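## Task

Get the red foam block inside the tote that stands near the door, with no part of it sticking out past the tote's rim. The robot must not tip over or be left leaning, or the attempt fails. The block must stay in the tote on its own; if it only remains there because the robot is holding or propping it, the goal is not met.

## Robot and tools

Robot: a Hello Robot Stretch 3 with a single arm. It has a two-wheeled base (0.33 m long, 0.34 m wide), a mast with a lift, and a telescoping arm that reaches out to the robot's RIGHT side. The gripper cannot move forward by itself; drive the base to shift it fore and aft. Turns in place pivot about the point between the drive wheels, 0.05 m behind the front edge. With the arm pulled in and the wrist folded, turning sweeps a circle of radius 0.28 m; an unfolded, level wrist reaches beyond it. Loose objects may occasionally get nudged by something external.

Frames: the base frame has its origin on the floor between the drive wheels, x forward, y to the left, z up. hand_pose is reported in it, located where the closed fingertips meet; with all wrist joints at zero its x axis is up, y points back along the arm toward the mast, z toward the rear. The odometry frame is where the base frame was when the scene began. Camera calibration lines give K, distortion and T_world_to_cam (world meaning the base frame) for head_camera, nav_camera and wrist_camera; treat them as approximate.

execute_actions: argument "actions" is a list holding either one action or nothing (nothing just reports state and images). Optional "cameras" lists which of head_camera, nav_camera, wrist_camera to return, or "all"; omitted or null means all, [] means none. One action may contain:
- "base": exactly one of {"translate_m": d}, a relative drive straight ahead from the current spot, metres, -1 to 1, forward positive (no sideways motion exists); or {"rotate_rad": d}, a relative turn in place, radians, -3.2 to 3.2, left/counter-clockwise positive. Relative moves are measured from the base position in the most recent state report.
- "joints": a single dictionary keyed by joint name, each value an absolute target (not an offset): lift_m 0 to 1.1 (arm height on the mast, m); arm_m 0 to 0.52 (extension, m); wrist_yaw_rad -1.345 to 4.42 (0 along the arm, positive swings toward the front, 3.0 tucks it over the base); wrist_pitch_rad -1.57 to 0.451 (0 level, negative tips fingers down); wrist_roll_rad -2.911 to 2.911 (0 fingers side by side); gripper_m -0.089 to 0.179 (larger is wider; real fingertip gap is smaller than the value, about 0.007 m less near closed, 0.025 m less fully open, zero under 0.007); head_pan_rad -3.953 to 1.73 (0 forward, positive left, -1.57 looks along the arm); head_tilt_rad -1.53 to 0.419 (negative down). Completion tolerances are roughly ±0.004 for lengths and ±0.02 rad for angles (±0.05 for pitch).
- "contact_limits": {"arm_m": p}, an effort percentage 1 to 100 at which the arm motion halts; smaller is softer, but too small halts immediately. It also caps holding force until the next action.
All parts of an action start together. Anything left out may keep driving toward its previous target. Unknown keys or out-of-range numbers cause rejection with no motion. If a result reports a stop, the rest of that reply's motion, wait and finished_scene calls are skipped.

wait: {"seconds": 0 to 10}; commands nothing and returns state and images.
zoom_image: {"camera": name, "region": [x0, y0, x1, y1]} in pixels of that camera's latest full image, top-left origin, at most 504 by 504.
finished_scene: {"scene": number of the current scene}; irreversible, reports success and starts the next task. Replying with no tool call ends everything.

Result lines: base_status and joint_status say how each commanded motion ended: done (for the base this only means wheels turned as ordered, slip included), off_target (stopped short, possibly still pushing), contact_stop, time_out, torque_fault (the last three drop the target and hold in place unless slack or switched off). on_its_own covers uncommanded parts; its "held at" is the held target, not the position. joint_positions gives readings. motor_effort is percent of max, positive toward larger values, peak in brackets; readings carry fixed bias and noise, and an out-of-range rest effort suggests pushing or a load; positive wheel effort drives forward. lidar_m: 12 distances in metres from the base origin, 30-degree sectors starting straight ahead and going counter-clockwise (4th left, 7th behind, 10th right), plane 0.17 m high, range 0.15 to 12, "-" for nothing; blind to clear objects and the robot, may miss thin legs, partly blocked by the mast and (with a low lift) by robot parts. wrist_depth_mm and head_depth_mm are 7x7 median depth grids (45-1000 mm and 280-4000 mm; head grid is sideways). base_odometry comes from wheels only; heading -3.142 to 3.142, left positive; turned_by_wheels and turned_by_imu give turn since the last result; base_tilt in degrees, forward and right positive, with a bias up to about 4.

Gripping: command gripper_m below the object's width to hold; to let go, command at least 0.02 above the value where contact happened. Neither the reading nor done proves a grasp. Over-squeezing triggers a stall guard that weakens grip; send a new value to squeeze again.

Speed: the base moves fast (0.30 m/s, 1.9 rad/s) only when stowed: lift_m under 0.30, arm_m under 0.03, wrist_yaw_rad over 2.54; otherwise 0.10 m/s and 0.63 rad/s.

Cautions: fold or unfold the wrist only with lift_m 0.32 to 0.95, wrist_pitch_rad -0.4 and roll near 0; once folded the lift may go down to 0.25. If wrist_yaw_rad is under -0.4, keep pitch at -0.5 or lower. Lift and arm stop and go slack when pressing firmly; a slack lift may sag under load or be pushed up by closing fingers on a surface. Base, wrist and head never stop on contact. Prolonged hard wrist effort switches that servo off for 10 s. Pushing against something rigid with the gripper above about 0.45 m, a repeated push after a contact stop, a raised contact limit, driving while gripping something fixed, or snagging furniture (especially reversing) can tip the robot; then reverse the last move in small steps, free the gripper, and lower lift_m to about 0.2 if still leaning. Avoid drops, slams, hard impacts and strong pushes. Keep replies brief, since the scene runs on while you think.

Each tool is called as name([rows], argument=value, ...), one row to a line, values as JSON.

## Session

execute_actions([
  {"joints":{"head_tilt_rad":-0.5,"head_pan_rad":1.2,"lift_m":0.28}},
], cameras=["nav_camera"])

execute_actions([
  {"joints":{"head_pan_rad":-0.2}},
], cameras=["nav_camera"])

execute_actions([
  {"joints":{"head_pan_rad":-1.6}},
], cameras=["nav_camera"])

execute_actions([
  {"joints":{"head_pan_rad":-3.0}},
], cameras=["nav_camera"])

Scene clock: 3.17 s.
base_odometry: x=+0.000 y=+0.000 heading=+0.000 (m, m, rad; odometry frame)
turned_by_wheels: +0.000 (rad since the last result)
turned_by_imu: -0.001 (rad since the last result)
base_tilt: forward=+0.8 right=-0.1 (deg)
lidar_m: 2.15 1.38 0.90 0.83 0.84 1.04 1.26 1.39 0.98 0.90 0.91 1.14
head_depth_mm: 958 1051 1180 1344 1529 1605 1305 / 894 982 1092 1219 1382 1532 1303 / 843 919 1005 1121 1254 1424 1316 / 796 861 940 1041 1148 1297 1310 / 748 810 882 958 1064 1192 1276 / 720 772 839 912 997 1091 1214 / 677 726 782 846 926 1013 1128
base_status: not commanded
joint_positions: lift_m=+0.280 arm_m=-0.002 wrist_yaw_rad=+3.096 wrist_pitch_rad=-0.526 wrist_roll_rad=-0.013 gripper_m=+0.037 head_pan_rad=+1.193 head_tilt_rad=-0.493
joint_status: all done
motor_effort: left_wheel=-1(1) right_wheel=+0(0) lift_m=+27(36) arm_m=+0(0) wrist_yaw_rad=+0(1) wrist_pitch_rad=+4(4) wrist_roll_rad=+0(0) gripper_m=-1(1) head_pan_rad=+5(53) head_tilt_rad=-4(37) (%)
hand_pose: x=-0.0117 y=+0.0664 z=+0.2697 quat_wxyz=(+0.199, +0.682, +0.170, +0.683) (m; base frame)
wrist_depth_mm: 724 741 - 816 847 881 943 / 777 813 - 882 908 945 968 / 822 851 - 815 822 793 781 / 714 688 - 668 657 637 623 / 584 575 558 551 561 534 532 / 497 508 - - - 459 455 / 443 - - - - 406 398
pictures: nav_camera (sideways: a quarter turn counterclockwise sets it upright)
camera_calibration (this result's frames):
nav_camera: T_world_to_cam=[[0.217838, 0.406548, 0.88728, -1.11497], [0.914149, -0.403442, -0.0395799, 0.0947745], [0.341874, 0.819728, -0.45953, 0.55241], [0, 0, 0, 1]] pos_world=[-0.0326085, 0.0387008, 1.24689]
Images, in order (width x height): nav_camera 672x504.

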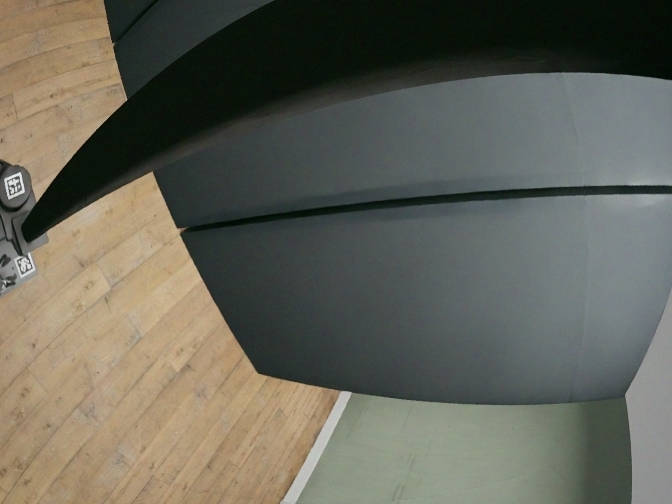

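Scene clock: 4.47 s.
base_odometry: x=+0.000 y=+0.000 heading=+0.000 (m, m, rad; odometry frame)
turned_by_wheels: +0.000 (rad since the last result)
turned_by_imu: +0.000 (rad since the last result)
base_tilt: forward=+0.8 right=-0.2 (deg)
lidar_m: 2.15 1.38 0.90 0.83 0.84 1.04 1.26 1.39 0.99 0.90 0.91 1.13
head_depth_mm: 1235 1298 1357 1424 1507 1499 1311 / 1457 1525 1610 1719 1839 1605 1308 / 1757 1886 1996 2159 2067 1595 1312 / 1939 2109 2282 2496 2028 1621 1313 / 1863 2009 2209 2409 1993 1598 1300 / 1810 1937 2118 2300 2056 1600 1317 / 1732 1893 2018 2217 2029 1604 1307
base_status: not commanded
joint_positions: lift_m=+0.280 arm_m=-0.002 wrist_yaw_rad=+3.096 wrist_pitch_rad=-0.526 wrist_roll_rad=-0.013 gripper_m=+0.037 head_pan_rad=-0.193 head_tilt_rad=-0.494
joint_status: all done
motor_effort: left_wheel=-1(1) right_wheel=+0(0) lift_m=+27(27) arm_m=+0(0) wrist_yaw_rad=+1(0) wrist_pitch_rad=+4(4) wrist_roll_rad=+0(0) gripper_m=+1(0) head_pan_rad=-5(56) head_tilt_rad=-3(3) (%)
hand_pose: x=-0.0117 y=+0.0664 z=+0.2697 quat_wxyz=(+0.199, +0.682, +0.170, +0.683) (m; base frame)
wrist_depth_mm: 716 749 - 817 861 879 917 / 759 820 - 877 946 957 998 / 831 858 - 827 793 800 771 / 709 694 - 665 642 635 627 / 581 569 565 553 559 533 527 / 500 509 - - - 462 453 / 448 - - - - 405 401
pictures: nav_camera (sideways: a quarter turn counterclockwise sets it upright)
camera_calibration (this result's frames):
nav_camera: T_world_to_cam=[[0.439879, -0.139279, 0.887191, -1.11621], [-0.228206, -0.972808, -0.0395726, 0.101733], [0.868579, -0.185055, -0.459702, 0.54942], [0, 0, 0, 1]] pos_world=[0.0370003, 0.0451754, 1.24689]
Images, in order (width x height): nav_camera 672x504.

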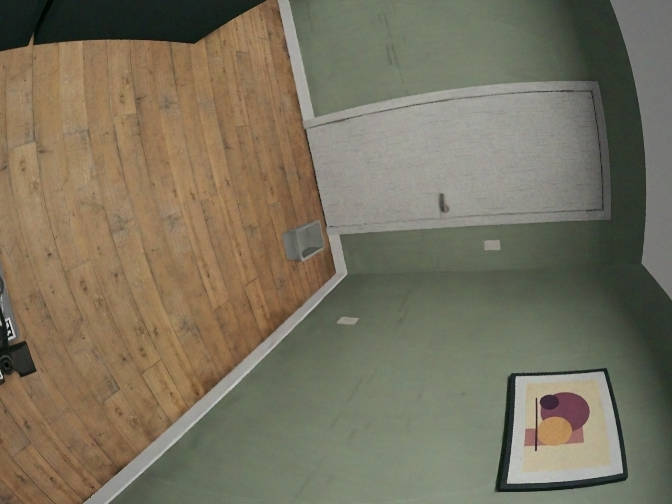

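Scene clock: 5.77 s.
base_odometry: x=+0.000 y=+0.000 heading=+0.000 (m, m, rad; odometry frame)
turned_by_wheels: +0.000 (rad since the last result)
turned_by_imu: +0.000 (rad since the last result)
base_tilt: forward=+0.9 right=-0.2 (deg)
lidar_m: 2.15 1.38 0.90 0.83 0.84 1.04 1.26 1.39 0.98 0.90 0.91 1.14
head_depth_mm: 792 864 953 1054 1183 1351 1311 / 776 846 926 1026 1146 1307 1310 / 765 834 906 1002 1118 1262 1305 / 751 814 890 984 1094 1234 1305 / 739 801 876 954 1066 1190 1279 / 726 784 854 940 1044 1164 1266 / 716 770 839 920 1017 1136 1243
base_status: not commanded
joint_positions: lift_m=+0.280 arm_m=-0.002 wrist_yaw_rad=+3.096 wrist_pitch_rad=-0.526 wrist_roll_rad=-0.013 gripper_m=+0.037 head_pan_rad=-1.593 head_tilt_rad=-0.494
joint_status: all done
motor_effort: left_wheel=-1(1) right_wheel=+0(0) lift_m=+25(26) arm_m=+0(0) wrist_yaw_rad=+1(0) wrist_pitch_rad=+4(4) wrist_roll_rad=+0(0) gripper_m=+0(1) head_pan_rad=-5(53) head_tilt_rad=-3(5) (%)
hand_pose: x=-0.0117 y=+0.0664 z=+0.2697 quat_wxyz=(+0.199, +0.682, +0.170, +0.683) (m; base frame)
wrist_depth_mm: 722 753 - 794 846 891 944 / 766 807 - 884 923 962 985 / 825 854 - 828 800 781 753 / 701 686 - 653 645 642 628 / 587 571 565 554 555 544 526 / 502 510 - - - 458 456 / 443 - - - - 404 397
pictures: nav_camera (sideways: a quarter turn counterclockwise sets it upright)
camera_calibration (this result's frames):
nav_camera: T_world_to_cam=[[-0.0624854, -0.457189, 0.887172, -1.11312], [-0.997442, 0.059536, -0.0395711, 0.106424], [-0.0347272, -0.887375, -0.459739, 0.554979], [0, 0, 0, 1]] pos_world=[0.0558703, -0.0227697, 1.24689]
Images, in order (width x height): nav_camera 672x504.

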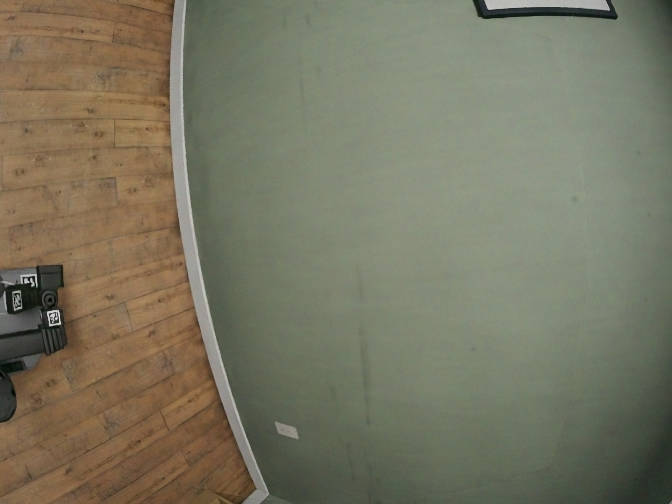

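Scene clock: 7.07 s.
base_odometry: x=+0.000 y=+0.000 heading=+0.000 (m, m, rad; odometry frame)
turned_by_wheels: +0.000 (rad since the last result)
turned_by_imu: +0.000 (rad since the last result)
base_tilt: forward=+0.9 right=-0.2 (deg)
lidar_m: 2.15 1.37 0.90 0.83 0.84 1.05 1.27 1.39 0.98 0.90 0.91 1.14
head_depth_mm: 1335 1456 1595 1763 1905 1609 1306 / 1332 1450 1586 1751 1898 1604 1322 / 1334 1426 1473 1559 1777 1605 1312 / 1331 1430 1499 1592 1796 1610 1328 / 1335 1412 1509 1604 1780 1613 1300 / 1340 1436 1511 1604 1807 1609 1314 / 1337 1430 1488 1556 1677 1592 1313
base_status: not commanded
joint_positions: lift_m=+0.280 arm_m=-0.002 wrist_yaw_rad=+3.096 wrist_pitch_rad=-0.526 wrist_roll_rad=-0.013 gripper_m=+0.037 head_pan_rad=-2.993 head_tilt_rad=-0.494
joint_status: all done
motor_effort: left_wheel=-1(1) right_wheel=+0(0) lift_m=+27(27) arm_m=+0(0) wrist_yaw_rad=+0(0) wrist_pitch_rad=+4(4) wrist_roll_rad=+0(0) gripper_m=+0(0) head_pan_rad=-5(51) head_tilt_rad=-4(3) (%)
hand_pose: x=-0.0117 y=+0.0664 z=+0.2697 quat_wxyz=(+0.199, +0.682, +0.170, +0.683) (m; base frame)
wrist_depth_mm: 725 742 - 805 836 900 931 / 779 790 - 868 930 955 983 / 818 844 - 842 800 783 773 / 712 696 - 663 656 647 625 / 587 575 562 559 558 535 518 / 496 505 - - - 460 455 / 445 - - - - 410 401
pictures: nav_camera (sideways: a quarter turn counterclockwise sets it upright)
camera_calibration (this result's frames):
nav_camera: T_world_to_cam=[[-0.461187, -0.0161317, 0.887156, -1.11067], [-0.110853, 0.993049, -0.0395698, 0.101014], [-0.880351, -0.116593, -0.459769, 0.560176], [0, 0, 0, 1]] pos_world=[-0.00787766, -0.0529158, 1.24689]
Images, in order (width x height): nav_camera 672x504.

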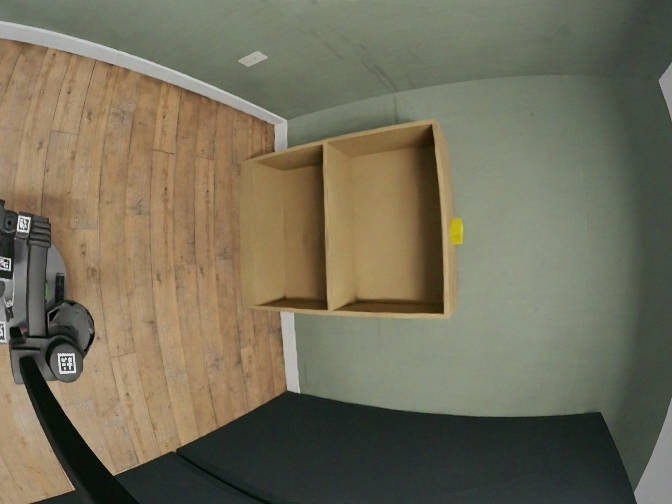

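Same layout, room axis at +0.13.

execute_actions([
  {"base":{"rotate_rad":0.33},"joints":{"head_pan_rad":0.9,"head_tilt_rad":-0.4}},
], cameras=[])

execute_actions([
  {"base":{"translate_m":1}},
], cameras=[])

execute_actions([
  {"base":{"translate_m":0.7}},
], cameras=[])

execute_actions([
  {"base":{"rotate_rad":1.38}},
], cameras=[])

execute_actions([
  {"base":{"translate_m":1}},
], cameras=[])

execute_actions([
  {"base":{"translate_m":0.5}},
], cameras=["nav_camera"])

Scene clock: 10.30 s.
base_odometry: x=+0.000 y=+0.000 heading=+0.330 (m, m, rad; odometry frame)
turned_by_wheels: +0.330 (rad since the last result)
turned_by_imu: +0.331 (rad since the last result)
base_tilt: forward=+0.8 right=-0.2 (deg)
lidar_m: 2.16 1.01 0.83 0.83 0.92 1.27 1.38 1.09 0.91 0.90 1.01 1.62
head_depth_mm: 937 1015 1107 1218 1358 1531 1399 / 875 949 1035 1124 1244 1388 1397 / 828 894 961 1048 1141 1266 1362 / 787 842 901 973 1064 1166 1281 / 746 795 848 917 993 1088 1181 / 715 763 809 868 929 1002 1094 / 675 715 763 811 867 941 1021
base_status: done
joint_positions: lift_m=+0.280 arm_m=-0.002 wrist_yaw_rad=+3.096 wrist_pitch_rad=-0.526 wrist_roll_rad=-0.013 gripper_m=+0.037 head_pan_rad=+0.893 head_tilt_rad=-0.408
joint_status: all done
motor_effort: left_wheel=-4(8) right_wheel=+4(8) lift_m=+27(27) arm_m=+0(0) wrist_yaw_rad=+1(1) wrist_pitch_rad=+4(4) wrist_roll_rad=+0(0) gripper_m=+0(0) head_pan_rad=+4(54) head_tilt_rad=+4(17) (%)
hand_pose: x=-0.0117 y=+0.0664 z=+0.2697 quat_wxyz=(+0.199, +0.682, +0.170, +0.683) (m; base frame)
wrist_depth_mm: 913 898 - 814 776 760 727 / - 975 - 903 850 831 785 / 907 882 - 830 799 794 764 / 713 696 - 664 656 635 625 / 585 574 564 556 557 537 529 / 497 506 - - - 462 457 / 445 - - - - 405 396
pictures: none
No camera images: the call's "cameras" was empty. Leave "cameras" out to get every camera's image.

Scene clock: 15.30 s.
base_odometry: x=+0.946 y=+0.324 heading=+0.330 (m, m, rad; odometry frame)
turned_by_wheels: +0.000 (rad since the last result)
turned_by_imu: +0.003 (rad since the last result)
base_tilt: forward=+0.9 right=-0.1 (deg)
lidar_m: 1.17 1.34 0.64 0.64 0.71 1.15 2.23 1.32 1.10 1.09 1.23 1.18
head_depth_mm: 1368 1437 1507 1572 1659 1671 1385 / 1560 1645 1730 1822 1922 1746 1404 / 1786 1899 2014 2165 2183 1746 1401 / 2086 2227 2412 2607 2305 1734 1398 / 2529 2750 3016 3095 2209 1685 1323 / 542 571 610 650 702 758 827 / 511 542 575 615 657 714 775
base_status: done
joint_positions: lift_m=+0.280 arm_m=-0.002 wrist_yaw_rad=+3.096 wrist_pitch_rad=-0.526 wrist_roll_rad=-0.013 gripper_m=+0.037 head_pan_rad=+0.893 head_tilt_rad=-0.408
joint_status: not commanded
motor_effort: left_wheel=-4(9) right_wheel=+3(9) lift_m=+27(27) arm_m=+0(1) wrist_yaw_rad=+0(1) wrist_pitch_rad=+4(4) wrist_roll_rad=+0(0) gripper_m=+0(1) head_pan_rad=+5(5) head_tilt_rad=+5(4) (%)
hand_pose: x=-0.0117 y=+0.0664 z=+0.2696 quat_wxyz=(+0.199, +0.682, +0.170, +0.683) (m; base frame)
wrist_depth_mm: 729 713 - 643 613 605 - / 800 771 - 704 663 664 - / 860 833 - 760 738 727 773 / 705 697 - 661 645 640 619 / 590 571 567 557 555 540 522 / 497 512 - - - 459 452 / 441 - - - - 403 398
pictures: none
No camera images: the call's "cameras" was empty. Leave "cameras" out to get every camera's image.

Scene clock: 19.33 s.
base_odometry: x=+1.609 y=+0.550 heading=+0.329 (m, m, rad; odometry frame)
turned_by_wheels: +0.000 (rad since the last result)
turned_by_imu: +0.002 (rad since the last result)
base_tilt: forward=+0.8 right=-0.2 (deg)
lidar_m: 0.48 0.57 0.93 1.03 0.75 0.91 2.80 1.49 1.24 1.16 0.60 0.48
head_depth_mm: 567 593 623 654 690 723 766 / 644 676 712 753 799 848 907 / 739 786 833 891 956 1032 1112 / 873 932 1007 1088 1180 1304 1330 / 1061 1150 1254 1398 1559 1620 1399 / 1351 1500 1685 1938 2137 1750 1410 / 1846 2150 2556 2926 2298 1742 1387
base_status: done
joint_positions: lift_m=+0.280 arm_m=-0.002 wrist_yaw_rad=+3.096 wrist_pitch_rad=-0.526 wrist_roll_rad=-0.013 gripper_m=+0.037 head_pan_rad=+0.893 head_tilt_rad=-0.408
joint_status: not commanded
motor_effort: left_wheel=-4(8) right_wheel=+3(8) lift_m=+26(27) arm_m=-1(0) wrist_yaw_rad=+0(0) wrist_pitch_rad=+4(4) wrist_roll_rad=+0(0) gripper_m=+0(0) head_pan_rad=+4(5) head_tilt_rad=+5(5) (%)
hand_pose: x=-0.0117 y=+0.0664 z=+0.2696 quat_wxyz=(+0.199, +0.682, +0.170, +0.683) (m; base frame)
wrist_depth_mm: 592 578 - - - - 850 / 647 643 - - - - 832 / 712 699 - 827 813 778 730 / 704 692 - 671 654 632 627 / 584 579 568 551 564 536 525 / 499 506 - - - 457 454 / 446 - - - - 403 401
pictures: none
No camera images: the call's "cameras" was empty. Leave "cameras" out to get every camera's image.

Scene clock: 21.53 s.
base_odometry: x=+1.609 y=+0.550 heading=+1.709 (m, m, rad; odometry frame)
turned_by_wheels: +1.380 (rad since the last result)
turned_by_imu: +1.387 (rad since the last result)
base_tilt: forward=+0.9 right=-0.2 (deg)
lidar_m: 2.01 0.68 0.71 1.98 1.74 1.28 1.23 0.70 0.51 0.48 0.53 0.73
head_depth_mm: 623 682 751 839 949 1092 1286 / 563 611 667 732 815 918 1055 / 565 600 643 694 754 827 917 / 629 674 725 785 852 939 1037 / 713 767 832 915 1008 1128 1289 / 821 898 986 1099 1239 1440 1396 / 972 1077 1220 1374 1615 1683 1395
base_status: done
joint_positions: lift_m=+0.280 arm_m=-0.002 wrist_yaw_rad=+3.096 wrist_pitch_rad=-0.526 wrist_roll_rad=-0.013 gripper_m=+0.037 head_pan_rad=+0.893 head_tilt_rad=-0.408
joint_status: not commanded
motor_effort: left_wheel=-4(10) right_wheel=+3(11) lift_m=+27(27) arm_m=+0(0) wrist_yaw_rad=+1(0) wrist_pitch_rad=+4(4) wrist_roll_rad=+0(0) gripper_m=+0(0) head_pan_rad=+4(4) head_tilt_rad=+5(5) (%)
hand_pose: x=-0.0117 y=+0.0664 z=+0.2696 quat_wxyz=(+0.199, +0.682, +0.170, +0.683) (m; base frame)
wrist_depth_mm: - - - - - 933 631 / - - - - - 916 644 / 903 876 - 834 803 790 647 / 700 700 - 667 653 637 619 / 584 567 560 555 558 536 523 / 489 507 - - - 457 457 / 445 - - - - 406 402
pictures: none
No camera images: the call's "cameras" was empty. Leave "cameras" out to get every camera's image.

Scene clock: 26.53 s.
base_odometry: x=+1.471 y=+1.541 heading=+1.709 (m, m, rad; odometry frame)
turned_by_wheels: +0.000 (rad since the last result)
turned_by_imu: +0.003 (rad since the last result)
base_tilt: forward=+0.8 right=-0.2 (deg)
lidar_m: 2.05 2.20 3.12 0.45 0.46 0.64 1.89 0.73 0.54 0.52 0.54 0.74
head_depth_mm: 2512 2616 2659 2556 2295 1738 1386 / 2733 2868 2999 3080 2310 1741 1399 / 3082 3211 3409 3451 2332 1754 1396 / 3444 3635 3821 3452 2319 1734 1394 / 3376 3602 3765 3513 2323 1750 1395 / 3112 3340 3391 3209 2296 1755 1404 / 2935 3060 3170 3252 2299 1730 1392
base_status: done
joint_positions: lift_m=+0.280 arm_m=-0.002 wrist_yaw_rad=+3.096 wrist_pitch_rad=-0.526 wrist_roll_rad=-0.013 gripper_m=+0.037 head_pan_rad=+0.893 head_tilt_rad=-0.408
joint_status: not commanded
motor_effort: left_wheel=-4(8) right_wheel=+4(9) lift_m=+26(26) arm_m=-1(0) wrist_yaw_rad=+1(1) wrist_pitch_rad=+4(4) wrist_roll_rad=+0(0) gripper_m=+0(1) head_pan_rad=+4(4) head_tilt_rad=+5(4) (%)
hand_pose: x=-0.0117 y=+0.0664 z=+0.2696 quat_wxyz=(+0.199, +0.682, +0.170, +0.683) (m; base frame)
wrist_depth_mm: 442 444 - - - - - / 478 489 - 966 - - - / 529 536 - 755 800 783 756 / 616 590 - 610 655 631 618 / 581 578 566 547 553 537 526 / 500 508 - - - 459 451 / 444 - - - - 403 402
pictures: none
No camera images: the call's "cameras" was empty. Leave "cameras" out to get every camera's image.

Scene clock: 29.83 s.
base_odometry: x=+1.402 y=+2.036 heading=+1.709 (m, m, rad; odometry frame)
turned_by_wheels: +0.000 (rad since the last result)
turned_by_imu: +0.001 (rad since the last result)
base_tilt: forward=+0.8 right=-0.1 (deg)
lidar_m: 1.62 1.80 2.25 2.32 1.40 0.70 1.91 0.73 0.54 0.52 0.54 0.75
head_depth_mm: 1991 2102 2199 1786 2216 1762 1385 / 2206 2328 2413 1865 2206 1745 1390 / 2459 2593 2678 2322 2210 1756 1401 / 2705 2918 3085 3233 2302 1737 1403 / 3056 3311 3499 3463 2325 1741 1397 / 3024 3354 3534 3453 2327 1741 1396 / 2876 3068 3223 3263 2316 1753 1392
base_status: done
joint_positions: lift_m=+0.280 arm_m=-0.002 wrist_yaw_rad=+3.096 wrist_pitch_rad=-0.526 wrist_roll_rad=-0.013 gripper_m=+0.037 head_pan_rad=+0.893 head_tilt_rad=-0.408
joint_status: not commanded
motor_effort: left_wheel=-4(9) right_wheel=+3(9) lift_m=+26(27) arm_m=-1(0) wrist_yaw_rad=+1(0) wrist_pitch_rad=+4(4) wrist_roll_rad=+0(0) gripper_m=+1(1) head_pan_rad=+4(5) head_tilt_rad=+5(5) (%)
hand_pose: x=-0.0117 y=+0.0664 z=+0.2696 quat_wxyz=(+0.199, +0.682, +0.170, +0.683) (m; base frame)
wrist_depth_mm: - - - - - - - / - - - - - - - / 738 836 - 832 802 789 769 / 653 695 - 668 645 640 630 / 579 582 568 552 554 536 529 / 493 510 - - - 460 455 / 446 - - - - 404 400
pictures: nav_camera (sideways: a quarter turn counterclockwise sets it upright)
camera_calibration (this result's frames):
nav_camera: T_world_to_cam=[[0.279469, 0.263589, 0.923265, -1.1623], [0.756468, -0.652638, -0.042655, 0.0997444], [0.591314, 0.710341, -0.381789, 0.449724], [0, 0, 0, 1]] pos_world=[-0.0165544, 0.0520084, 1.24906]
Images, in order (width x height): nav_camera 672x504.

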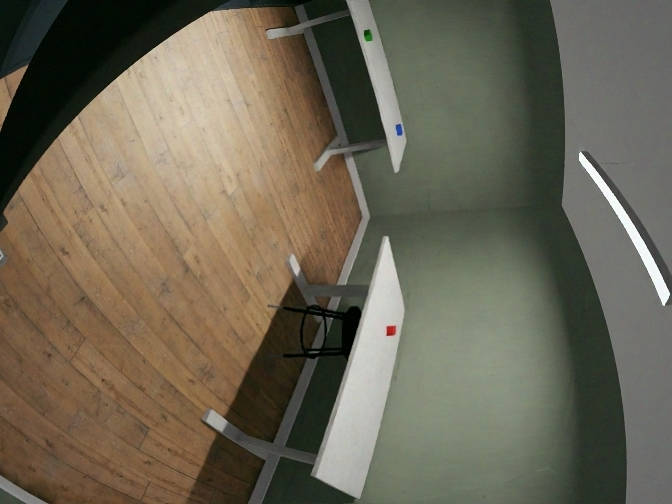

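execute_actions([
  {"base":{"rotate_rad":0.94}},
], cameras=[])

execute_actions([
  {"base":{"translate_m":1}},
], cameras=[])

execute_actions([
  {"base":{"translate_m":0.6}},
], cameras=[])

execute_actions([
  {"base":{"rotate_rad":0.62},"joints":{"head_pan_rad":-1.57,"head_tilt_rad":-0.7,"lift_m":0.85,"wrist_pitch_rad":-0.4}},
], cameras=["head_camera"])

execute_actions([
  {"joints":{"wrist_yaw_rad":0,"gripper_m":0.17,"arm_m":0.15}},
], cameras=["wrist_camera"])

Scene clock: 32.30 s.
base_odometry: x=+1.402 y=+2.036 heading=+2.649 (m, m, rad; odometry frame)
turned_by_wheels: +0.940 (rad since the last result)
turned_by_imu: +0.944 (rad since the last result)
base_tilt: forward=+0.8 right=-0.2 (deg)
lidar_m: 2.23 2.79 1.42 0.70 2.73 0.83 0.56 0.52 0.53 0.67 1.48 1.62
head_depth_mm: 2711 2818 3036 3208 2316 1737 1397 / 2728 2895 3005 3252 2320 1737 1394 / 2745 2954 3111 3271 2305 1745 1402 / 2012 2161 2345 2517 2296 1750 1405 / 1967 2120 1704 1795 1670 1699 1392 / 1175 1281 1352 1498 1438 1640 1351 / 1181 1325 1398 1554 1378 1103 1314
base_status: done
joint_positions: lift_m=+0.280 arm_m=-0.002 wrist_yaw_rad=+3.096 wrist_pitch_rad=-0.526 wrist_roll_rad=-0.013 gripper_m=+0.037 head_pan_rad=+0.893 head_tilt_rad=-0.407
joint_status: not commanded
motor_effort: left_wheel=-4(10) right_wheel=+3(10) lift_m=+27(27) arm_m=-1(1) wrist_yaw_rad=+0(1) wrist_pitch_rad=+4(4) wrist_roll_rad=+0(0) gripper_m=+0(1) head_pan_rad=+4(4) head_tilt_rad=+5(4) (%)
hand_pose: x=-0.0117 y=+0.0664 z=+0.2696 quat_wxyz=(+0.199, +0.682, +0.170, +0.683) (m; base frame)
wrist_depth_mm: - - - 771 - - - / - - - 836 948 - - / 902 866 - 818 803 790 765 / 696 684 - 674 653 640 623 / 580 571 568 548 557 537 524 / 495 509 - - - 460 457 / 442 - - - - 407 400
pictures: none
No camera images: the call's "cameras" was empty. Leave "cameras" out to get every camera's image.

Scene clock: 37.30 s.
base_odometry: x=+0.521 y=+2.509 heading=+2.649 (m, m, rad; odometry frame)
turned_by_wheels: +0.000 (rad since the last result)
turned_by_imu: +0.003 (rad since the last result)
base_tilt: forward=+0.9 right=-0.1 (deg)
lidar_m: 1.27 2.01 1.83 1.23 1.45 1.17 1.42 1.33 1.35 1.09 0.98 0.85
head_depth_mm: 1970 2116 2236 2458 2282 1747 1391 / 2035 2154 2307 2492 2294 1742 1395 / 2096 2239 2349 2593 2322 1750 1411 / 2140 2266 2398 2657 2305 1742 1403 / 2198 2326 2473 2329 2345 1745 1394 / 2217 2370 2523 2757 2340 1734 1395 / 2234 2453 2554 2365 2099 1739 1399
base_status: done
joint_positions: lift_m=+0.280 arm_m=-0.002 wrist_yaw_rad=+3.096 wrist_pitch_rad=-0.526 wrist_roll_rad=-0.013 gripper_m=+0.037 head_pan_rad=+0.893 head_tilt_rad=-0.407
joint_status: not commanded
motor_effort: left_wheel=-4(9) right_wheel=+4(9) lift_m=+26(26) arm_m=-1(1) wrist_yaw_rad=+0(1) wrist_pitch_rad=+4(4) wrist_roll_rad=+0(0) gripper_m=+0(1) head_pan_rad=+4(4) head_tilt_rad=+5(4) (%)
hand_pose: x=-0.0117 y=+0.0664 z=+0.2696 quat_wxyz=(+0.199, +0.682, +0.170, +0.683) (m; base frame)
wrist_depth_mm: - - - - - - - / - - - - - - - / 877 874 - 844 822 782 761 / 709 687 - 671 655 634 624 / 591 582 567 557 557 529 526 / 495 507 - - - 460 456 / 445 - - - - 405 397
pictures: none
No camera images: the call's "cameras" was empty. Leave "cameras" out to get every camera's image.

Scene clock: 40.93 s.
base_odometry: x=-0.008 y=+2.793 heading=+2.648 (m, m, rad; odometry frame)
turned_by_wheels: +0.000 (rad since the last result)
turned_by_imu: +0.001 (rad since the last result)
base_tilt: forward=+0.8 right=-0.2 (deg)
lidar_m: 1.44 1.48 1.90 1.76 1.92 1.68 1.94 1.81 1.13 0.69 0.43 0.65
head_depth_mm: 1574 1682 1803 1666 2064 1743 1388 / 1610 1719 1864 1513 2043 1707 1399 / 1656 1774 1902 1536 2170 1744 1399 / 1694 1824 1977 1543 2244 1763 1392 / 1759 1868 2005 1543 2303 1747 1396 / 1798 1918 2077 1667 2320 1742 1397 / 1825 1991 2121 1677 2227 1739 1407
base_status: done
joint_positions: lift_m=+0.280 arm_m=-0.002 wrist_yaw_rad=+3.096 wrist_pitch_rad=-0.526 wrist_roll_rad=-0.013 gripper_m=+0.037 head_pan_rad=+0.893 head_tilt_rad=-0.407
joint_status: not commanded
motor_effort: left_wheel=-4(8) right_wheel=+4(8) lift_m=+27(26) arm_m=-1(1) wrist_yaw_rad=+0(1) wrist_pitch_rad=+4(4) wrist_roll_rad=+0(0) gripper_m=-1(0) head_pan_rad=+4(4) head_tilt_rad=+4(5) (%)
hand_pose: x=-0.0117 y=+0.0664 z=+0.2696 quat_wxyz=(+0.199, +0.682, +0.170, +0.683) (m; base frame)
wrist_depth_mm: - - - - - - - / - - - - - - - / 889 872 - 832 803 795 763 / 709 690 - 657 648 639 624 / 586 570 563 556 552 529 522 / 499 506 - - - 459 450 / 445 - - - - 405 402
pictures: none
No camera images: the call's "cameras" was empty. Leave "cameras" out to get every camera's image.

Scene clock: 46.93 s.
base_odometry: x=-0.008 y=+2.793 heading=-3.015 (m, m, rad; odometry frame)
turned_by_wheels: +0.620 (rad since the last result)
turned_by_imu: +0.622 (rad since the last result)
base_tilt: forward=+0.8 right=-0.2 (deg)
lidar_m: 1.48 1.90 1.76 1.46 1.99 1.88 1.82 1.12 0.70 0.43 0.69 1.57
head_depth_mm: 924 1036 1137 918 734 641 - / 915 1036 1132 915 733 643 - / 922 1036 1131 922 733 627 - / 919 1035 1130 861 734 625 - / 921 1028 1132 912 733 627 - / 919 1024 1127 917 733 611 1121 / 916 1029 1125 919 731 608 1132
base_status: done
joint_positions: lift_m=+0.850 arm_m=-0.002 wrist_yaw_rad=+3.096 wrist_pitch_rad=-0.419 wrist_roll_rad=-0.013 gripper_m=+0.037 head_pan_rad=-1.563 head_tilt_rad=-0.691
joint_status: all done
motor_effort: left_wheel=-4(11) right_wheel=+4(8) lift_m=+53(54) arm_m=-1(1) wrist_yaw_rad=+0(0) wrist_pitch_rad=+5(5) wrist_roll_rad=+0(0) gripper_m=-1(1) head_pan_rad=-5(54) head_tilt_rad=-4(29) (%)
hand_pose: x=-0.0110 y=+0.0812 z=+0.8620 quat_wxyz=(+0.162, +0.690, +0.132, +0.693) (m; base frame)
wrist_depth_mm: - - - - - - - / - - - - - - - / - - - - - - - / - - - - - - - / - - - - - - - / - - - - - - - / - - - - - - -
pictures: head_camera (sideways: a quarter turn clockwise sets it upright)
camera_calibration (this result's frames):
head_camera: T_world_to_cam=[[-0.000692173, 0.618053, -0.786136, 1.03926], [0.999497, -0.0244877, -0.020132, 0.0241163], [-0.0316933, -0.785755, -0.617725, 0.763784], [0, 0, 0, 1]] pos_world=[0.000821994, -0.0415771, 1.28929]
Images, in order (width x height): head_camera 896x504.

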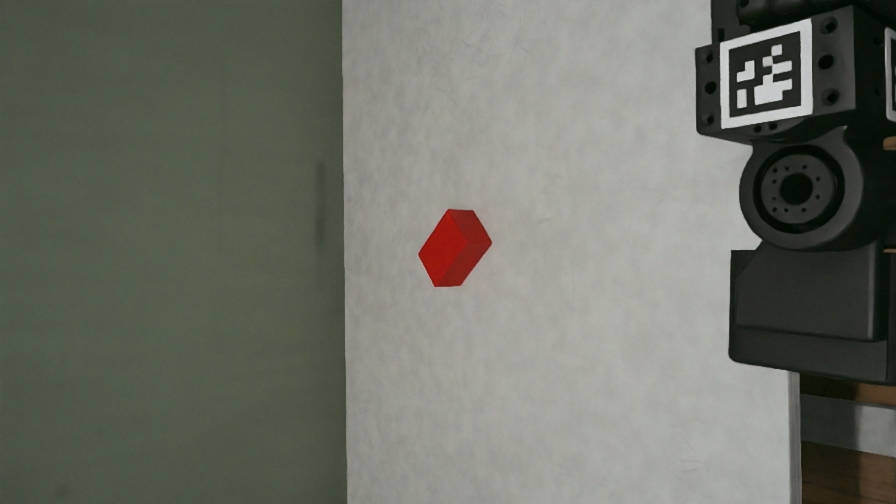

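Scene clock: 49.50 s.
base_odometry: x=-0.008 y=+2.793 heading=-3.015 (m, m, rad; odometry frame)
turned_by_wheels: +0.000 (rad since the last result)
turned_by_imu: -0.001 (rad since the last result)
base_tilt: forward=+0.8 right=-0.1 (deg)
lidar_m: 1.48 1.90 1.75 1.47 1.99 1.88 1.81 1.13 0.70 0.43 0.69 1.57
head_depth_mm: 923 1035 1134 954 - - 1144 / 922 1040 1134 985 - 598 1155 / 919 1031 1127 987 - 598 1114 / 921 1033 1130 963 711 603 1141 / 916 1029 1129 934 735 610 1136 / 917 1024 1121 919 732 610 1131 / 912 1027 1120 911 730 611 1131
base_status: not commanded
joint_positions: lift_m=+0.850 arm_m=+0.150 wrist_yaw_rad=+0.002 wrist_pitch_rad=-0.419 wrist_roll_rad=-0.013 gripper_m=+0.170 head_pan_rad=-1.563 head_tilt_rad=-0.691
joint_status: all done
motor_effort: left_wheel=-4(4) right_wheel=+3(3) lift_m=+53(53) arm_m=+3(4) wrist_yaw_rad=-2(3) wrist_pitch_rad=+5(5) wrist_roll_rad=+0(0) gripper_m=+0(93) head_pan_rad=-5(5) head_tilt_rad=-4(4) (%)
hand_pose: x=-0.0210 y=-0.5190 z=+0.8621 quat_wxyz=(+0.697, +0.149, -0.687, -0.146) (m; base frame)
wrist_depth_mm: 645 644 652 646 641 633 626 / 702 698 691 686 691 684 672 / 758 734 734 681 665 637 623 / 575 529 522 509 498 486 478 / 430 423 414 370 398 397 388 / 354 355 343 341 333 327 334 / 313 289 293 288 288 283 -
pictures: wrist_camera
camera_calibration (this result's frames):
wrist_camera: T_world_to_cam=[[-0.999782, -0.016304, -0.0130627, -0.013139], [0.00235689, 0.533249, -0.845955, 1.04432], [0.0207581, -0.845801, -0.533094, 0.185269], [0, 0, 0, 1]] pos_world=[-0.0194434, -0.400398, 0.982046]
Images, in order (width x height): wrist_camera 644x364.

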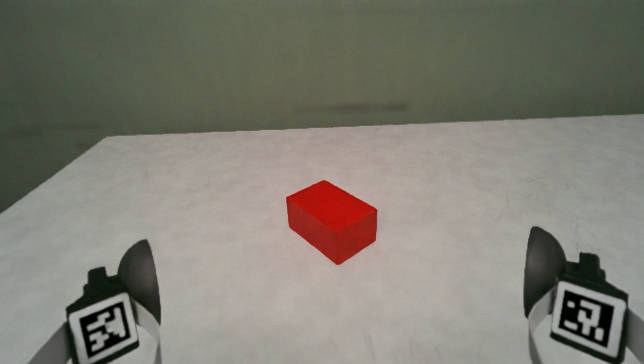

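execute_actions([
  {"base":{"translate_m":-0.157},"joints":{"wrist_yaw_rad":0.75,"arm_m":0.406}},
], cameras=[])

execute_actions([
  {"joints":{"lift_m":0.74}},
], cameras=["wrist_camera"])

Scene clock: 52.93 s.
base_odometry: x=+0.148 y=+2.813 heading=-3.015 (m, m, rad; odometry frame)
turned_by_wheels: +0.000 (rad since the last result)
turned_by_imu: -0.001 (rad since the last result)
base_tilt: forward=+0.9 right=-0.1 (deg)
lidar_m: 1.64 2.03 1.85 1.48 1.99 1.72 1.66 1.00 0.64 0.42 0.69 1.57
head_depth_mm: 924 1036 1138 970 - - 1161 / 919 1034 1130 885 724 611 1166 / 922 1037 - 915 734 610 1153 / 918 1029 1131 888 732 611 1138 / 919 1031 1126 877 737 609 1108 / 918 1033 1121 868 732 611 1134 / 916 1028 1122 913 732 607 1130
base_status: done
joint_positions: lift_m=+0.850 arm_m=+0.406 wrist_yaw_rad=+0.749 wrist_pitch_rad=-0.419 wrist_roll_rad=-0.013 gripper_m=+0.170 head_pan_rad=-1.563 head_tilt_rad=-0.691
joint_status: all done
motor_effort: left_wheel=-4(9) right_wheel=+3(4) lift_m=+53(53) arm_m=+3(3) wrist_yaw_rad=+2(4) wrist_pitch_rad=+5(5) wrist_roll_rad=+0(0) gripper_m=+2(1) head_pan_rad=-4(5) head_tilt_rad=-5(5) (%)
hand_pose: x=+0.1312 y=-0.7151 z=+0.8621 quat_wxyz=(+0.702, +0.389, -0.585, +0.118) (m; base frame)
wrist_depth_mm: - - 789 606 490 418 356 / - - 882 655 526 439 377 / - - 943 664 559 461 391 / - 554 516 502 491 475 412 / 426 423 412 405 395 393 391 / 356 352 342 337 332 326 331 / 311 287 292 238 284 281 -
pictures: none
No camera images: the call's "cameras" was empty. Leave "cameras" out to get every camera's image.

Scene clock: 54.77 s.
base_odometry: x=+0.148 y=+2.813 heading=-3.015 (m, m, rad; odometry frame)
turned_by_wheels: +0.000 (rad since the last result)
turned_by_imu: +0.000 (rad since the last result)
base_tilt: forward=+0.9 right=-0.1 (deg)
lidar_m: 1.64 2.03 1.85 1.48 1.99 1.72 1.66 1.00 0.64 0.42 0.69 1.56
head_depth_mm: 928 1038 1132 918 734 626 - / 922 1035 1143 951 - 597 1155 / 919 1032 1132 - 732 610 1161 / 920 1033 1131 - 733 612 1132 / 922 1030 1129 896 733 609 1109 / 917 1028 1127 884 733 610 1132 / 915 1027 1119 916 730 608 1134
base_status: not commanded
joint_positions: lift_m=+0.740 arm_m=+0.406 wrist_yaw_rad=+0.749 wrist_pitch_rad=-0.418 wrist_roll_rad=-0.013 gripper_m=+0.170 head_pan_rad=-1.563 head_tilt_rad=-0.691
joint_status: all done
motor_effort: left_wheel=-4(4) right_wheel=+3(3) lift_m=+27(50) arm_m=+3(3) wrist_yaw_rad=+2(2) wrist_pitch_rad=+5(5) wrist_roll_rad=+0(0) gripper_m=+0(1) head_pan_rad=-5(5) head_tilt_rad=-5(4) (%)
hand_pose: x=+0.1312 y=-0.7152 z=+0.7530 quat_wxyz=(+0.702, +0.389, -0.585, +0.118) (m; base frame)
wrist_depth_mm: - - 785 608 490 415 358 / - - 775 596 519 438 377 / 465 422 410 396 385 371 367 / 321 308 304 296 289 282 275 / 252 248 239 166 223 227 225 / 207 206 194 138 186 191 193 / - 168 166 138 161 164 -
pictures: wrist_camera
camera_calibration (this result's frames):
wrist_camera: T_world_to_cam=[[-0.722969, -0.690757, -0.0130591, -0.384253], [-0.360159, 0.39295, -0.846095, 1.00366], [0.589577, -0.606997, -0.532873, 0.0540719], [0, 0, 0, 1]] pos_world=[0.0517955, -0.626993, 0.872989]
Images, in order (width x height): wrist_camera 644x364.

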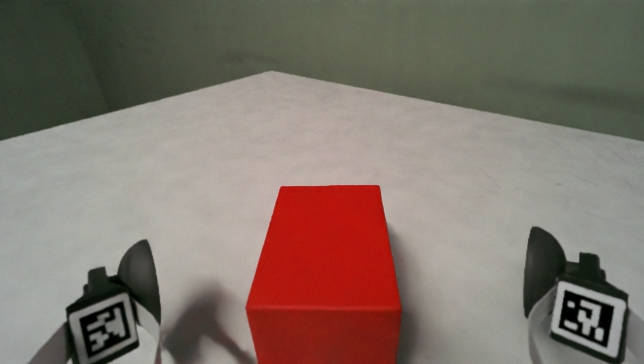

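execute_actions([
  {"joints":{"gripper_m":0.02,"lift_m":0.733}},
], cameras=[])

execute_actions([
  {"joints":{"lift_m":0.78}},
], cameras=[])

execute_actions([
  {"joints":{"arm_m":0,"wrist_yaw_rad":2.7}},
], cameras=[])

execute_actions([
  {"base":{"rotate_rad":2.44},"joints":{"lift_m":0.29,"head_pan_rad":0}},
], cameras=[])

execute_actions([
  {"base":{"translate_m":1}},
], cameras=[])

execute_actions([
  {"base":{"translate_m":0.47}},
], cameras=[])

execute_actions([
  {"base":{"rotate_rad":-0.89}},
], cameras=[])

execute_actions([
  {"base":{"translate_m":1}},
], cameras=[])

execute_actions([
  {"base":{"translate_m":0.8}},
], cameras=[])

execute_actions([
  {"base":{"rotate_rad":1.65},"joints":{"lift_m":0.4,"head_pan_rad":-1.57,"head_tilt_rad":-1.0}},
], cameras=["head_camera"])

execute_actions([
  {"joints":{"wrist_yaw_rad":0}},
], cameras=[])

Scene clock: 57.70 s.
base_odometry: x=+0.148 y=+2.813 heading=-3.015 (m, m, rad; odometry frame)
turned_by_wheels: +0.000 (rad since the last result)
turned_by_imu: -0.001 (rad since the last result)
base_tilt: forward=+0.9 right=-0.1 (deg)
lidar_m: 1.64 2.03 1.84 1.48 1.99 1.72 1.66 1.00 0.64 0.42 0.69 1.57
head_depth_mm: 923 1041 1134 920 733 626 - / 918 1034 1126 949 - 598 1146 / 921 1036 1127 - 736 610 1164 / 921 1034 1128 - 734 611 1136 / 917 1028 1126 946 733 610 1110 / 918 1025 1129 883 732 611 1134 / 917 1021 1126 914 730 611 1133
base_status: not commanded
joint_positions: lift_m=+0.733 arm_m=+0.406 wrist_yaw_rad=+0.749 wrist_pitch_rad=-0.418 wrist_roll_rad=-0.013 gripper_m=+0.021 head_pan_rad=-1.563 head_tilt_rad=-0.691
joint_status: all done
motor_effort: left_wheel=-4(4) right_wheel=+3(3) lift_m=+26(26) arm_m=+3(3) wrist_yaw_rad=+2(2) wrist_pitch_rad=+5(5) wrist_roll_rad=+0(0) gripper_m=-18(94) head_pan_rad=-5(5) head_tilt_rad=-5(5) (%)
hand_pose: x=+0.1313 y=-0.7151 z=+0.7460 quat_wxyz=(+0.702, +0.389, -0.585, +0.119) (m; base frame)
wrist_depth_mm: - - 795 607 494 413 360 / - - 597 575 505 435 375 / 417 402 390 375 365 353 343 / 303 295 289 195 274 270 263 / 237 234 232 155 211 217 213 / 196 194 189 129 129 182 179 / 168 167 156 139 142 153 154
pictures: none
No camera images: the call's "cameras" was empty. Leave "cameras" out to get every camera's image.

Scene clock: 58.97 s.
base_odometry: x=+0.148 y=+2.813 heading=-3.015 (m, m, rad; odometry frame)
turned_by_wheels: +0.000 (rad since the last result)
turned_by_imu: +0.000 (rad since the last result)
base_tilt: forward=+0.9 right=-0.2 (deg)
lidar_m: 1.64 2.03 1.85 1.48 2.00 1.72 1.66 1.01 0.64 0.42 0.69 1.56
head_depth_mm: 926 1039 1132 917 753 - - / 923 1035 1138 985 714 612 1161 / 923 1030 1153 857 733 610 1155 / 923 1034 1153 841 735 611 1134 / 917 1033 1125 854 732 610 1110 / 916 1026 1121 861 730 611 1131 / 917 1025 1119 918 733 609 1130
base_status: not commanded
joint_positions: lift_m=+0.780 arm_m=+0.406 wrist_yaw_rad=+0.749 wrist_pitch_rad=-0.419 wrist_roll_rad=-0.013 gripper_m=+0.021 head_pan_rad=-1.563 head_tilt_rad=-0.691
joint_status: all done
motor_effort: left_wheel=-4(4) right_wheel=+3(3) lift_m=+54(57) arm_m=+3(3) wrist_yaw_rad=+2(2) wrist_pitch_rad=+5(6) wrist_roll_rad=+0(0) gripper_m=-19(19) head_pan_rad=-5(5) head_tilt_rad=-5(4) (%)
hand_pose: x=+0.1312 y=-0.7151 z=+0.7919 quat_wxyz=(+0.702, +0.389, -0.585, +0.118) (m; base frame)
wrist_depth_mm: - - 793 599 493 418 358 / - - 885 643 525 434 373 / - - 513 490 482 450 395 / 402 391 381 193 363 354 346 / 314 309 302 155 277 285 280 / 261 254 248 129 129 239 236 / 220 219 205 139 142 202 203
pictures: none
No camera images: the call's "cameras" was empty. Leave "cameras" out to get every camera's image.

Scene clock: 63.13 s.
base_odometry: x=+0.148 y=+2.813 heading=-3.015 (m, m, rad; odometry frame)
turned_by_wheels: +0.000 (rad since the last result)
turned_by_imu: -0.001 (rad since the last result)
base_tilt: forward=+0.8 right=-0.2 (deg)
lidar_m: 1.64 2.03 1.85 1.48 1.99 1.72 1.66 1.00 0.64 0.42 0.69 1.57
head_depth_mm: 924 1032 1132 920 736 613 - / 924 1033 1134 918 737 611 - / 922 1031 1126 919 733 610 1207 / 920 1035 1124 913 734 611 - / 919 1030 1132 918 731 611 864 / 920 1028 1131 913 730 611 1133 / 919 1030 1119 912 732 610 1131
base_status: not commanded
joint_positions: lift_m=+0.780 arm_m=+0.000 wrist_yaw_rad=+2.698 wrist_pitch_rad=-0.419 wrist_roll_rad=-0.013 gripper_m=+0.021 head_pan_rad=-1.563 head_tilt_rad=-0.691
joint_status: all done
motor_effort: left_wheel=-4(4) right_wheel=+3(3) lift_m=+54(54) arm_m=-4(5) wrist_yaw_rad=+3(4) wrist_pitch_rad=+6(5) wrist_roll_rad=+0(0) gripper_m=-19(19) head_pan_rad=-5(5) head_tilt_rad=-5(6) (%)
hand_pose: x=+0.0750 y=+0.0573 z=+0.7919 quat_wxyz=(+0.296, +0.703, -0.006, +0.647) (m; base frame)
wrist_depth_mm: - - - - - - - / - - - - - - - / - - - - - - - / - - - 194 - - - / - - - 155 - - - / - - - 129 129 - - / - - 967 138 142 937 958
pictures: none
No camera images: the call's "cameras" was empty. Leave "cameras" out to get every camera's image.

Scene clock: 68.43 s.
base_odometry: x=+0.148 y=+2.813 heading=-0.575 (m, m, rad; odometry frame)
turned_by_wheels: +2.440 (rad since the last result)
turned_by_imu: +2.455 (rad since the last result)
base_tilt: forward=+0.8 right=-0.2 (deg)
lidar_m: 1.84 1.66 1.66 1.00 0.84 0.42 0.77 1.64 2.08 1.85 1.48 1.60
head_depth_mm: 2564 2951 2760 1888 1652 1376 1180 / 2304 2612 2783 2092 1667 1385 1182 / 2064 2358 2614 2071 1669 1387 1185 / 1898 2149 2417 2070 1644 1382 1180 / 1734 1933 2181 2098 1666 1384 1179 / 1612 1768 1980 2054 1664 1379 1186 / 1501 1639 1824 1953 1643 1381 1176
base_status: done
joint_positions: lift_m=+0.290 arm_m=+0.000 wrist_yaw_rad=+2.698 wrist_pitch_rad=-0.419 wrist_roll_rad=-0.013 gripper_m=+0.021 head_pan_rad=-0.007 head_tilt_rad=-0.691
joint_status: all done
motor_effort: left_wheel=-4(8) right_wheel=+3(6) lift_m=+27(51) arm_m=-4(4) wrist_yaw_rad=+3(3) wrist_pitch_rad=+6(6) wrist_roll_rad=+0(0) gripper_m=-19(19) head_pan_rad=+4(51) head_tilt_rad=-5(5) (%)
hand_pose: x=+0.0750 y=+0.0573 z=+0.3028 quat_wxyz=(+0.296, +0.703, -0.006, +0.647) (m; base frame)
wrist_depth_mm: 959 - - - - - - / - - - - - - - / - - - - - - - / 879 853 841 194 793 786 763 / - 679 681 155 614 631 623 / - 565 546 129 129 524 520 / - 499 - 139 142 442 450
pictures: none
No camera images: the call's "cameras" was empty. Leave "cameras" out to get every camera's image.

Scene clock: 73.43 s.
base_odometry: x=+0.987 y=+2.269 heading=-0.576 (m, m, rad; odometry frame)
turned_by_wheels: +0.000 (rad since the last result)
turned_by_imu: +0.003 (rad since the last result)
base_tilt: forward=+0.8 right=-0.1 (deg)
lidar_m: 1.00 0.90 0.90 1.09 1.30 1.40 1.75 2.49 2.05 1.25 0.82 1.60
head_depth_mm: 1366 1597 1900 2065 1651 1379 1183 / 1213 1402 1646 1935 1654 1380 1176 / 1109 1249 1444 1702 1653 1379 1183 / 1000 1132 1278 1481 1597 1381 1180 / 926 1027 1157 1323 1518 1381 1183 / 862 946 1056 1180 1353 1374 1181 / 798 872 967 1076 1211 1317 1180
base_status: done
joint_positions: lift_m=+0.290 arm_m=+0.000 wrist_yaw_rad=+2.698 wrist_pitch_rad=-0.420 wrist_roll_rad=-0.013 gripper_m=+0.021 head_pan_rad=-0.007 head_tilt_rad=-0.692
joint_status: not commanded
motor_effort: left_wheel=-4(9) right_wheel=+3(9) lift_m=+26(28) arm_m=-4(4) wrist_yaw_rad=+2(3) wrist_pitch_rad=+6(5) wrist_roll_rad=+0(0) gripper_m=-19(19) head_pan_rad=+4(4) head_tilt_rad=-5(5) (%)
hand_pose: x=+0.0749 y=+0.0573 z=+0.3028 quat_wxyz=(+0.296, +0.703, -0.006, +0.647) (m; base frame)
wrist_depth_mm: - - - 900 830 742 687 / - - - - 875 792 728 / - - - - 941 849 770 / 878 852 839 194 805 777 752 / - 685 664 155 607 630 618 / - 562 545 129 129 528 527 / - 496 - 139 142 445 450
pictures: none
No camera images: the call's "cameras" was empty. Leave "cameras" out to get every camera's image.

Scene clock: 76.73 s.
base_odometry: x=+1.381 y=+2.013 heading=-0.576 (m, m, rad; odometry frame)
turned_by_wheels: +0.000 (rad since the last result)
turned_by_imu: +0.001 (rad since the last result)
base_tilt: forward=+0.9 right=-0.2 (deg)
lidar_m: 0.60 0.54 0.55 0.66 1.28 1.63 2.21 2.81 1.39 0.67 0.99 0.96
head_depth_mm: 797 932 1125 1415 1601 1377 1188 / 716 823 963 1174 1486 1391 1182 / 645 732 845 1004 1223 1354 1185 / 591 661 754 876 1043 1276 1192 / 542 603 676 775 901 1076 1173 / 503 555 619 695 794 931 1099 / 468 511 567 630 710 817 959
base_status: done
joint_positions: lift_m=+0.290 arm_m=+0.000 wrist_yaw_rad=+2.698 wrist_pitch_rad=-0.420 wrist_roll_rad=-0.013 gripper_m=+0.021 head_pan_rad=-0.007 head_tilt_rad=-0.692
joint_status: not commanded
motor_effort: left_wheel=-4(9) right_wheel=+3(9) lift_m=+27(28) arm_m=-4(4) wrist_yaw_rad=+2(2) wrist_pitch_rad=+6(6) wrist_roll_rad=+0(0) gripper_m=-18(19) head_pan_rad=+4(4) head_tilt_rad=-4(4) (%)
hand_pose: x=+0.0749 y=+0.0573 z=+0.3028 quat_wxyz=(+0.296, +0.703, -0.006, +0.647) (m; base frame)
wrist_depth_mm: 860 729 646 564 504 460 418 / 965 811 691 613 540 489 443 / - 914 772 660 589 518 472 / 882 836 788 194 610 549 502 / - 676 675 155 616 580 523 / - 560 549 129 129 527 519 / - 490 - 139 142 448 453
pictures: none
No camera images: the call's "cameras" was empty. Leave "cameras" out to get every camera's image.

Scene clock: 78.47 s.
base_odometry: x=+1.381 y=+2.013 heading=-1.466 (m, m, rad; odometry frame)
turned_by_wheels: -0.890 (rad since the last result)
turned_by_imu: -0.895 (rad since the last result)
base_tilt: forward=+0.8 right=-0.2 (deg)
lidar_m: 2.20 0.79 0.57 0.54 0.56 0.75 1.63 1.83 2.22 2.29 1.40 0.67
head_depth_mm: 2308 2623 2638 1113 1124 1134 1154 / 2329 2609 2741 2069 1654 1381 1183 / 2298 2592 2732 2069 1657 1385 1175 / 2289 2567 2757 2057 1640 1381 1184 / 2307 2540 2516 2087 1644 1376 1177 / 2280 2472 2633 2061 1657 1379 1186 / 1870 1840 1808 1787 1612 1368 1178
base_status: done
joint_positions: lift_m=+0.290 arm_m=+0.000 wrist_yaw_rad=+2.698 wrist_pitch_rad=-0.420 wrist_roll_rad=-0.013 gripper_m=+0.021 head_pan_rad=-0.007 head_tilt_rad=-0.692
joint_status: not commanded
motor_effort: left_wheel=+2(8) right_wheel=-4(9) lift_m=+27(27) arm_m=-4(4) wrist_yaw_rad=+2(2) wrist_pitch_rad=+6(6) wrist_roll_rad=+0(0) gripper_m=-18(20) head_pan_rad=+4(4) head_tilt_rad=-4(4) (%)
hand_pose: x=+0.0749 y=+0.0573 z=+0.3028 quat_wxyz=(+0.296, +0.703, -0.006, +0.647) (m; base frame)
wrist_depth_mm: 447 482 538 596 666 786 922 / 475 507 571 648 732 858 - / 496 545 614 692 799 911 - / 540 579 647 194 779 785 761 / - 613 653 155 614 630 619 / - 559 549 129 129 533 519 / - 499 - 138 142 446 448
pictures: none
No camera images: the call's "cameras" was empty. Leave "cameras" out to get every camera's image.

Scene clock: 83.57 s.
base_odometry: x=+1.486 y=+1.018 heading=-1.465 (m, m, rad; odometry frame)
turned_by_wheels: +0.000 (rad since the last result)
turned_by_imu: +0.003 (rad since the last result)
base_tilt: forward=+0.8 right=-0.2 (deg)
lidar_m: 1.71 0.78 0.58 0.56 0.58 0.78 2.08 0.58 0.42 0.40 2.47 1.78
head_depth_mm: 1452 1620 1849 2023 1655 1381 1181 / 1454 1612 1851 2019 1651 1381 1180 / 1436 1616 1841 1988 1665 1386 1183 / 1432 1610 1821 2008 1664 1380 1182 / 1427 1607 1838 2001 1608 1383 1184 / 1425 1592 1816 1991 1640 1370 1183 / 1418 1586 1777 1855 1608 1377 1185
base_status: done
joint_positions: lift_m=+0.290 arm_m=+0.000 wrist_yaw_rad=+2.698 wrist_pitch_rad=-0.420 wrist_roll_rad=-0.013 gripper_m=+0.021 head_pan_rad=-0.007 head_tilt_rad=-0.692
joint_status: not commanded
motor_effort: left_wheel=+2(8) right_wheel=-4(8) lift_m=+27(27) arm_m=-3(4) wrist_yaw_rad=+3(2) wrist_pitch_rad=+6(6) wrist_roll_rad=+0(0) gripper_m=-18(19) head_pan_rad=+4(4) head_tilt_rad=-4(5) (%)
hand_pose: x=+0.0749 y=+0.0573 z=+0.3028 quat_wxyz=(+0.296, +0.703, -0.006, +0.647) (m; base frame)
wrist_depth_mm: 461 498 556 612 677 778 899 / 482 532 579 657 725 841 - / 517 560 626 707 784 908 - / 555 593 660 194 797 787 768 / - 631 664 155 609 624 615 / - 560 552 129 129 525 522 / - 498 - 138 142 443 446
pictures: none
No camera images: the call's "cameras" was empty. Leave "cameras" out to get every camera's image.

Scene clock: 88.00 s.
base_odometry: x=+1.571 y=+0.223 heading=-1.465 (m, m, rad; odometry frame)
turned_by_wheels: +0.000 (rad since the last result)
turned_by_imu: +0.002 (rad since the last result)
base_tilt: forward=+0.9 right=-0.2 (deg)
lidar_m: 0.91 0.78 0.58 0.55 0.57 0.80 2.15 0.91 1.15 2.85 1.31 0.95
head_depth_mm: 752 850 964 1122 1336 1378 1181 / 753 843 963 1115 1323 1372 1188 / 753 843 958 1105 1309 1384 1180 / 747 836 954 1099 1312 1375 1157 / 744 833 945 1095 1303 1383 1162 / 741 831 943 1094 1301 1370 1145 / 739 827 942 1089 1293 1384 1180
base_status: done
joint_positions: lift_m=+0.290 arm_m=+0.000 wrist_yaw_rad=+2.699 wrist_pitch_rad=-0.420 wrist_roll_rad=-0.013 gripper_m=+0.021 head_pan_rad=-0.007 head_tilt_rad=-0.692
joint_status: not commanded
motor_effort: left_wheel=+1(8) right_wheel=-3(6) lift_m=+26(26) arm_m=-3(4) wrist_yaw_rad=+2(2) wrist_pitch_rad=+6(6) wrist_roll_rad=+0(1) gripper_m=-19(19) head_pan_rad=+4(4) head_tilt_rad=-4(4) (%)
hand_pose: x=+0.0749 y=+0.0573 z=+0.3028 quat_wxyz=(+0.296, +0.703, -0.006, +0.647) (m; base frame)
wrist_depth_mm: 452 496 543 600 675 798 746 / 478 518 583 653 733 881 768 / 509 550 614 692 791 907 785 / 546 595 657 194 797 590 741 / - 620 658 155 581 519 528 / - 562 548 129 129 473 482 / - 494 - 138 143 447 382
pictures: none
No camera images: the call's "cameras" was empty. Leave "cameras" out to get every camera's image.

Scene clock: 91.50 s.
base_odometry: x=+1.571 y=+0.223 heading=+0.185 (m, m, rad; odometry frame)
turned_by_wheels: +1.650 (rad since the last result)
turned_by_imu: +1.660 (rad since the last result)
base_tilt: forward=+0.8 right=-0.1 (deg)
lidar_m: 0.55 0.58 0.87 1.23 1.02 1.25 2.86 1.22 0.93 0.91 0.74 0.57
head_depth_mm: 811 957 1173 1474 1376 1224 1099 / 818 967 1178 1483 1368 1215 1117 / 825 971 1180 1470 1366 1239 - / 826 973 1197 1483 1344 1235 - / 832 987 1202 1469 1322 1199 1099 / 833 992 1216 1482 1340 1199 1095 / 841 999 1226 1465 1357 1213 1096
base_status: done
joint_positions: lift_m=+0.400 arm_m=+0.000 wrist_yaw_rad=+2.699 wrist_pitch_rad=-0.420 wrist_roll_rad=-0.013 gripper_m=+0.021 head_pan_rad=-1.563 head_tilt_rad=-0.988
joint_status: all done
motor_effort: left_wheel=-4(10) right_wheel=+3(9) lift_m=+54(56) arm_m=-4(4) wrist_yaw_rad=+3(2) wrist_pitch_rad=+6(6) wrist_roll_rad=+0(0) gripper_m=-19(20) head_pan_rad=-4(53) head_tilt_rad=-7(32) (%)
hand_pose: x=+0.0748 y=+0.0573 z=+0.4117 quat_wxyz=(+0.296, +0.703, -0.006, +0.647) (m; base frame)
wrist_depth_mm: - - - - 866 617 456 / - - - - 899 648 470 / - - - - 945 668 496 / - - - 194 919 690 508 / - 859 842 155 760 714 524 / - 704 692 129 130 649 542 / - 625 570 138 142 556 544
pictures: head_camera (sideways: a quarter turn clockwise sets it upright)
camera_calibration (this result's frames):
head_camera: T_world_to_cam=[[-0.00220036, 0.820614, -0.571479, 0.759542], [0.999438, -0.0173101, -0.0287045, 0.0352677], [-0.0334477, -0.571221, -0.820115, 1.02701], [0, 0, 0, 1]] pos_world=[0.000774344, -0.0360336, 1.27734]
Images, in order (width x height): head_camera 896x504.

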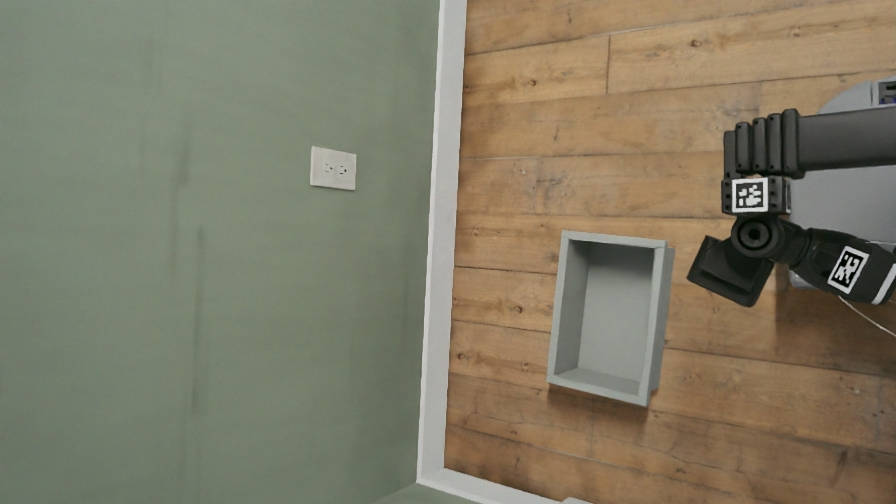

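Scene clock: 93.87 s.
base_odometry: x=+1.571 y=+0.223 heading=+0.185 (m, m, rad; odometry frame)
turned_by_wheels: +0.000 (rad since the last result)
turned_by_imu: +0.000 (rad since the last result)
base_tilt: forward=+0.8 right=-0.2 (deg)
lidar_m: 0.55 0.58 0.87 1.23 1.02 1.25 2.85 1.22 0.93 0.91 0.74 0.56
head_depth_mm: 810 958 1165 1472 1368 1229 1096 / 816 970 1181 1471 1361 1215 1117 / 823 975 1181 1465 1367 1238 - / 827 976 1198 1473 1336 1217 - / 834 985 1208 1468 1330 1206 1099 / 838 985 1217 1487 1347 1194 1097 / 839 995 1227 1453 1358 1209 1099
base_status: not commanded
joint_positions: lift_m=+0.400 arm_m=+0.000 wrist_yaw_rad=+0.002 wrist_pitch_rad=-0.420 wrist_roll_rad=-0.013 gripper_m=+0.021 head_pan_rad=-1.563 head_tilt_rad=-0.988
joint_status: all done
motor_effort: left_wheel=-4(4) right_wheel=+3(3) lift_m=+55(55) arm_m=-4(3) wrist_yaw_rad=-2(4) wrist_pitch_rad=+6(6) wrist_roll_rad=+0(0) gripper_m=-18(19) head_pan_rad=-5(5) head_tilt_rad=-7(7) (%)
hand_pose: x=-0.0210 y=-0.3693 z=+0.4117 quat_wxyz=(+0.696, +0.149, -0.687, -0.146) (m; base frame)
wrist_depth_mm: 629 626 611 599 576 572 569 / 642 684 663 648 631 611 607 / 654 742 710 697 678 669 660 / 659 802 793 194 735 728 713 / 643 817 819 155 761 750 757 / 627 700 696 129 129 659 651 / 595 588 526 139 142 562 564
pictures: none
No camera images: the call's "cameras" was empty. Leave "cameras" out to get every camera's image.


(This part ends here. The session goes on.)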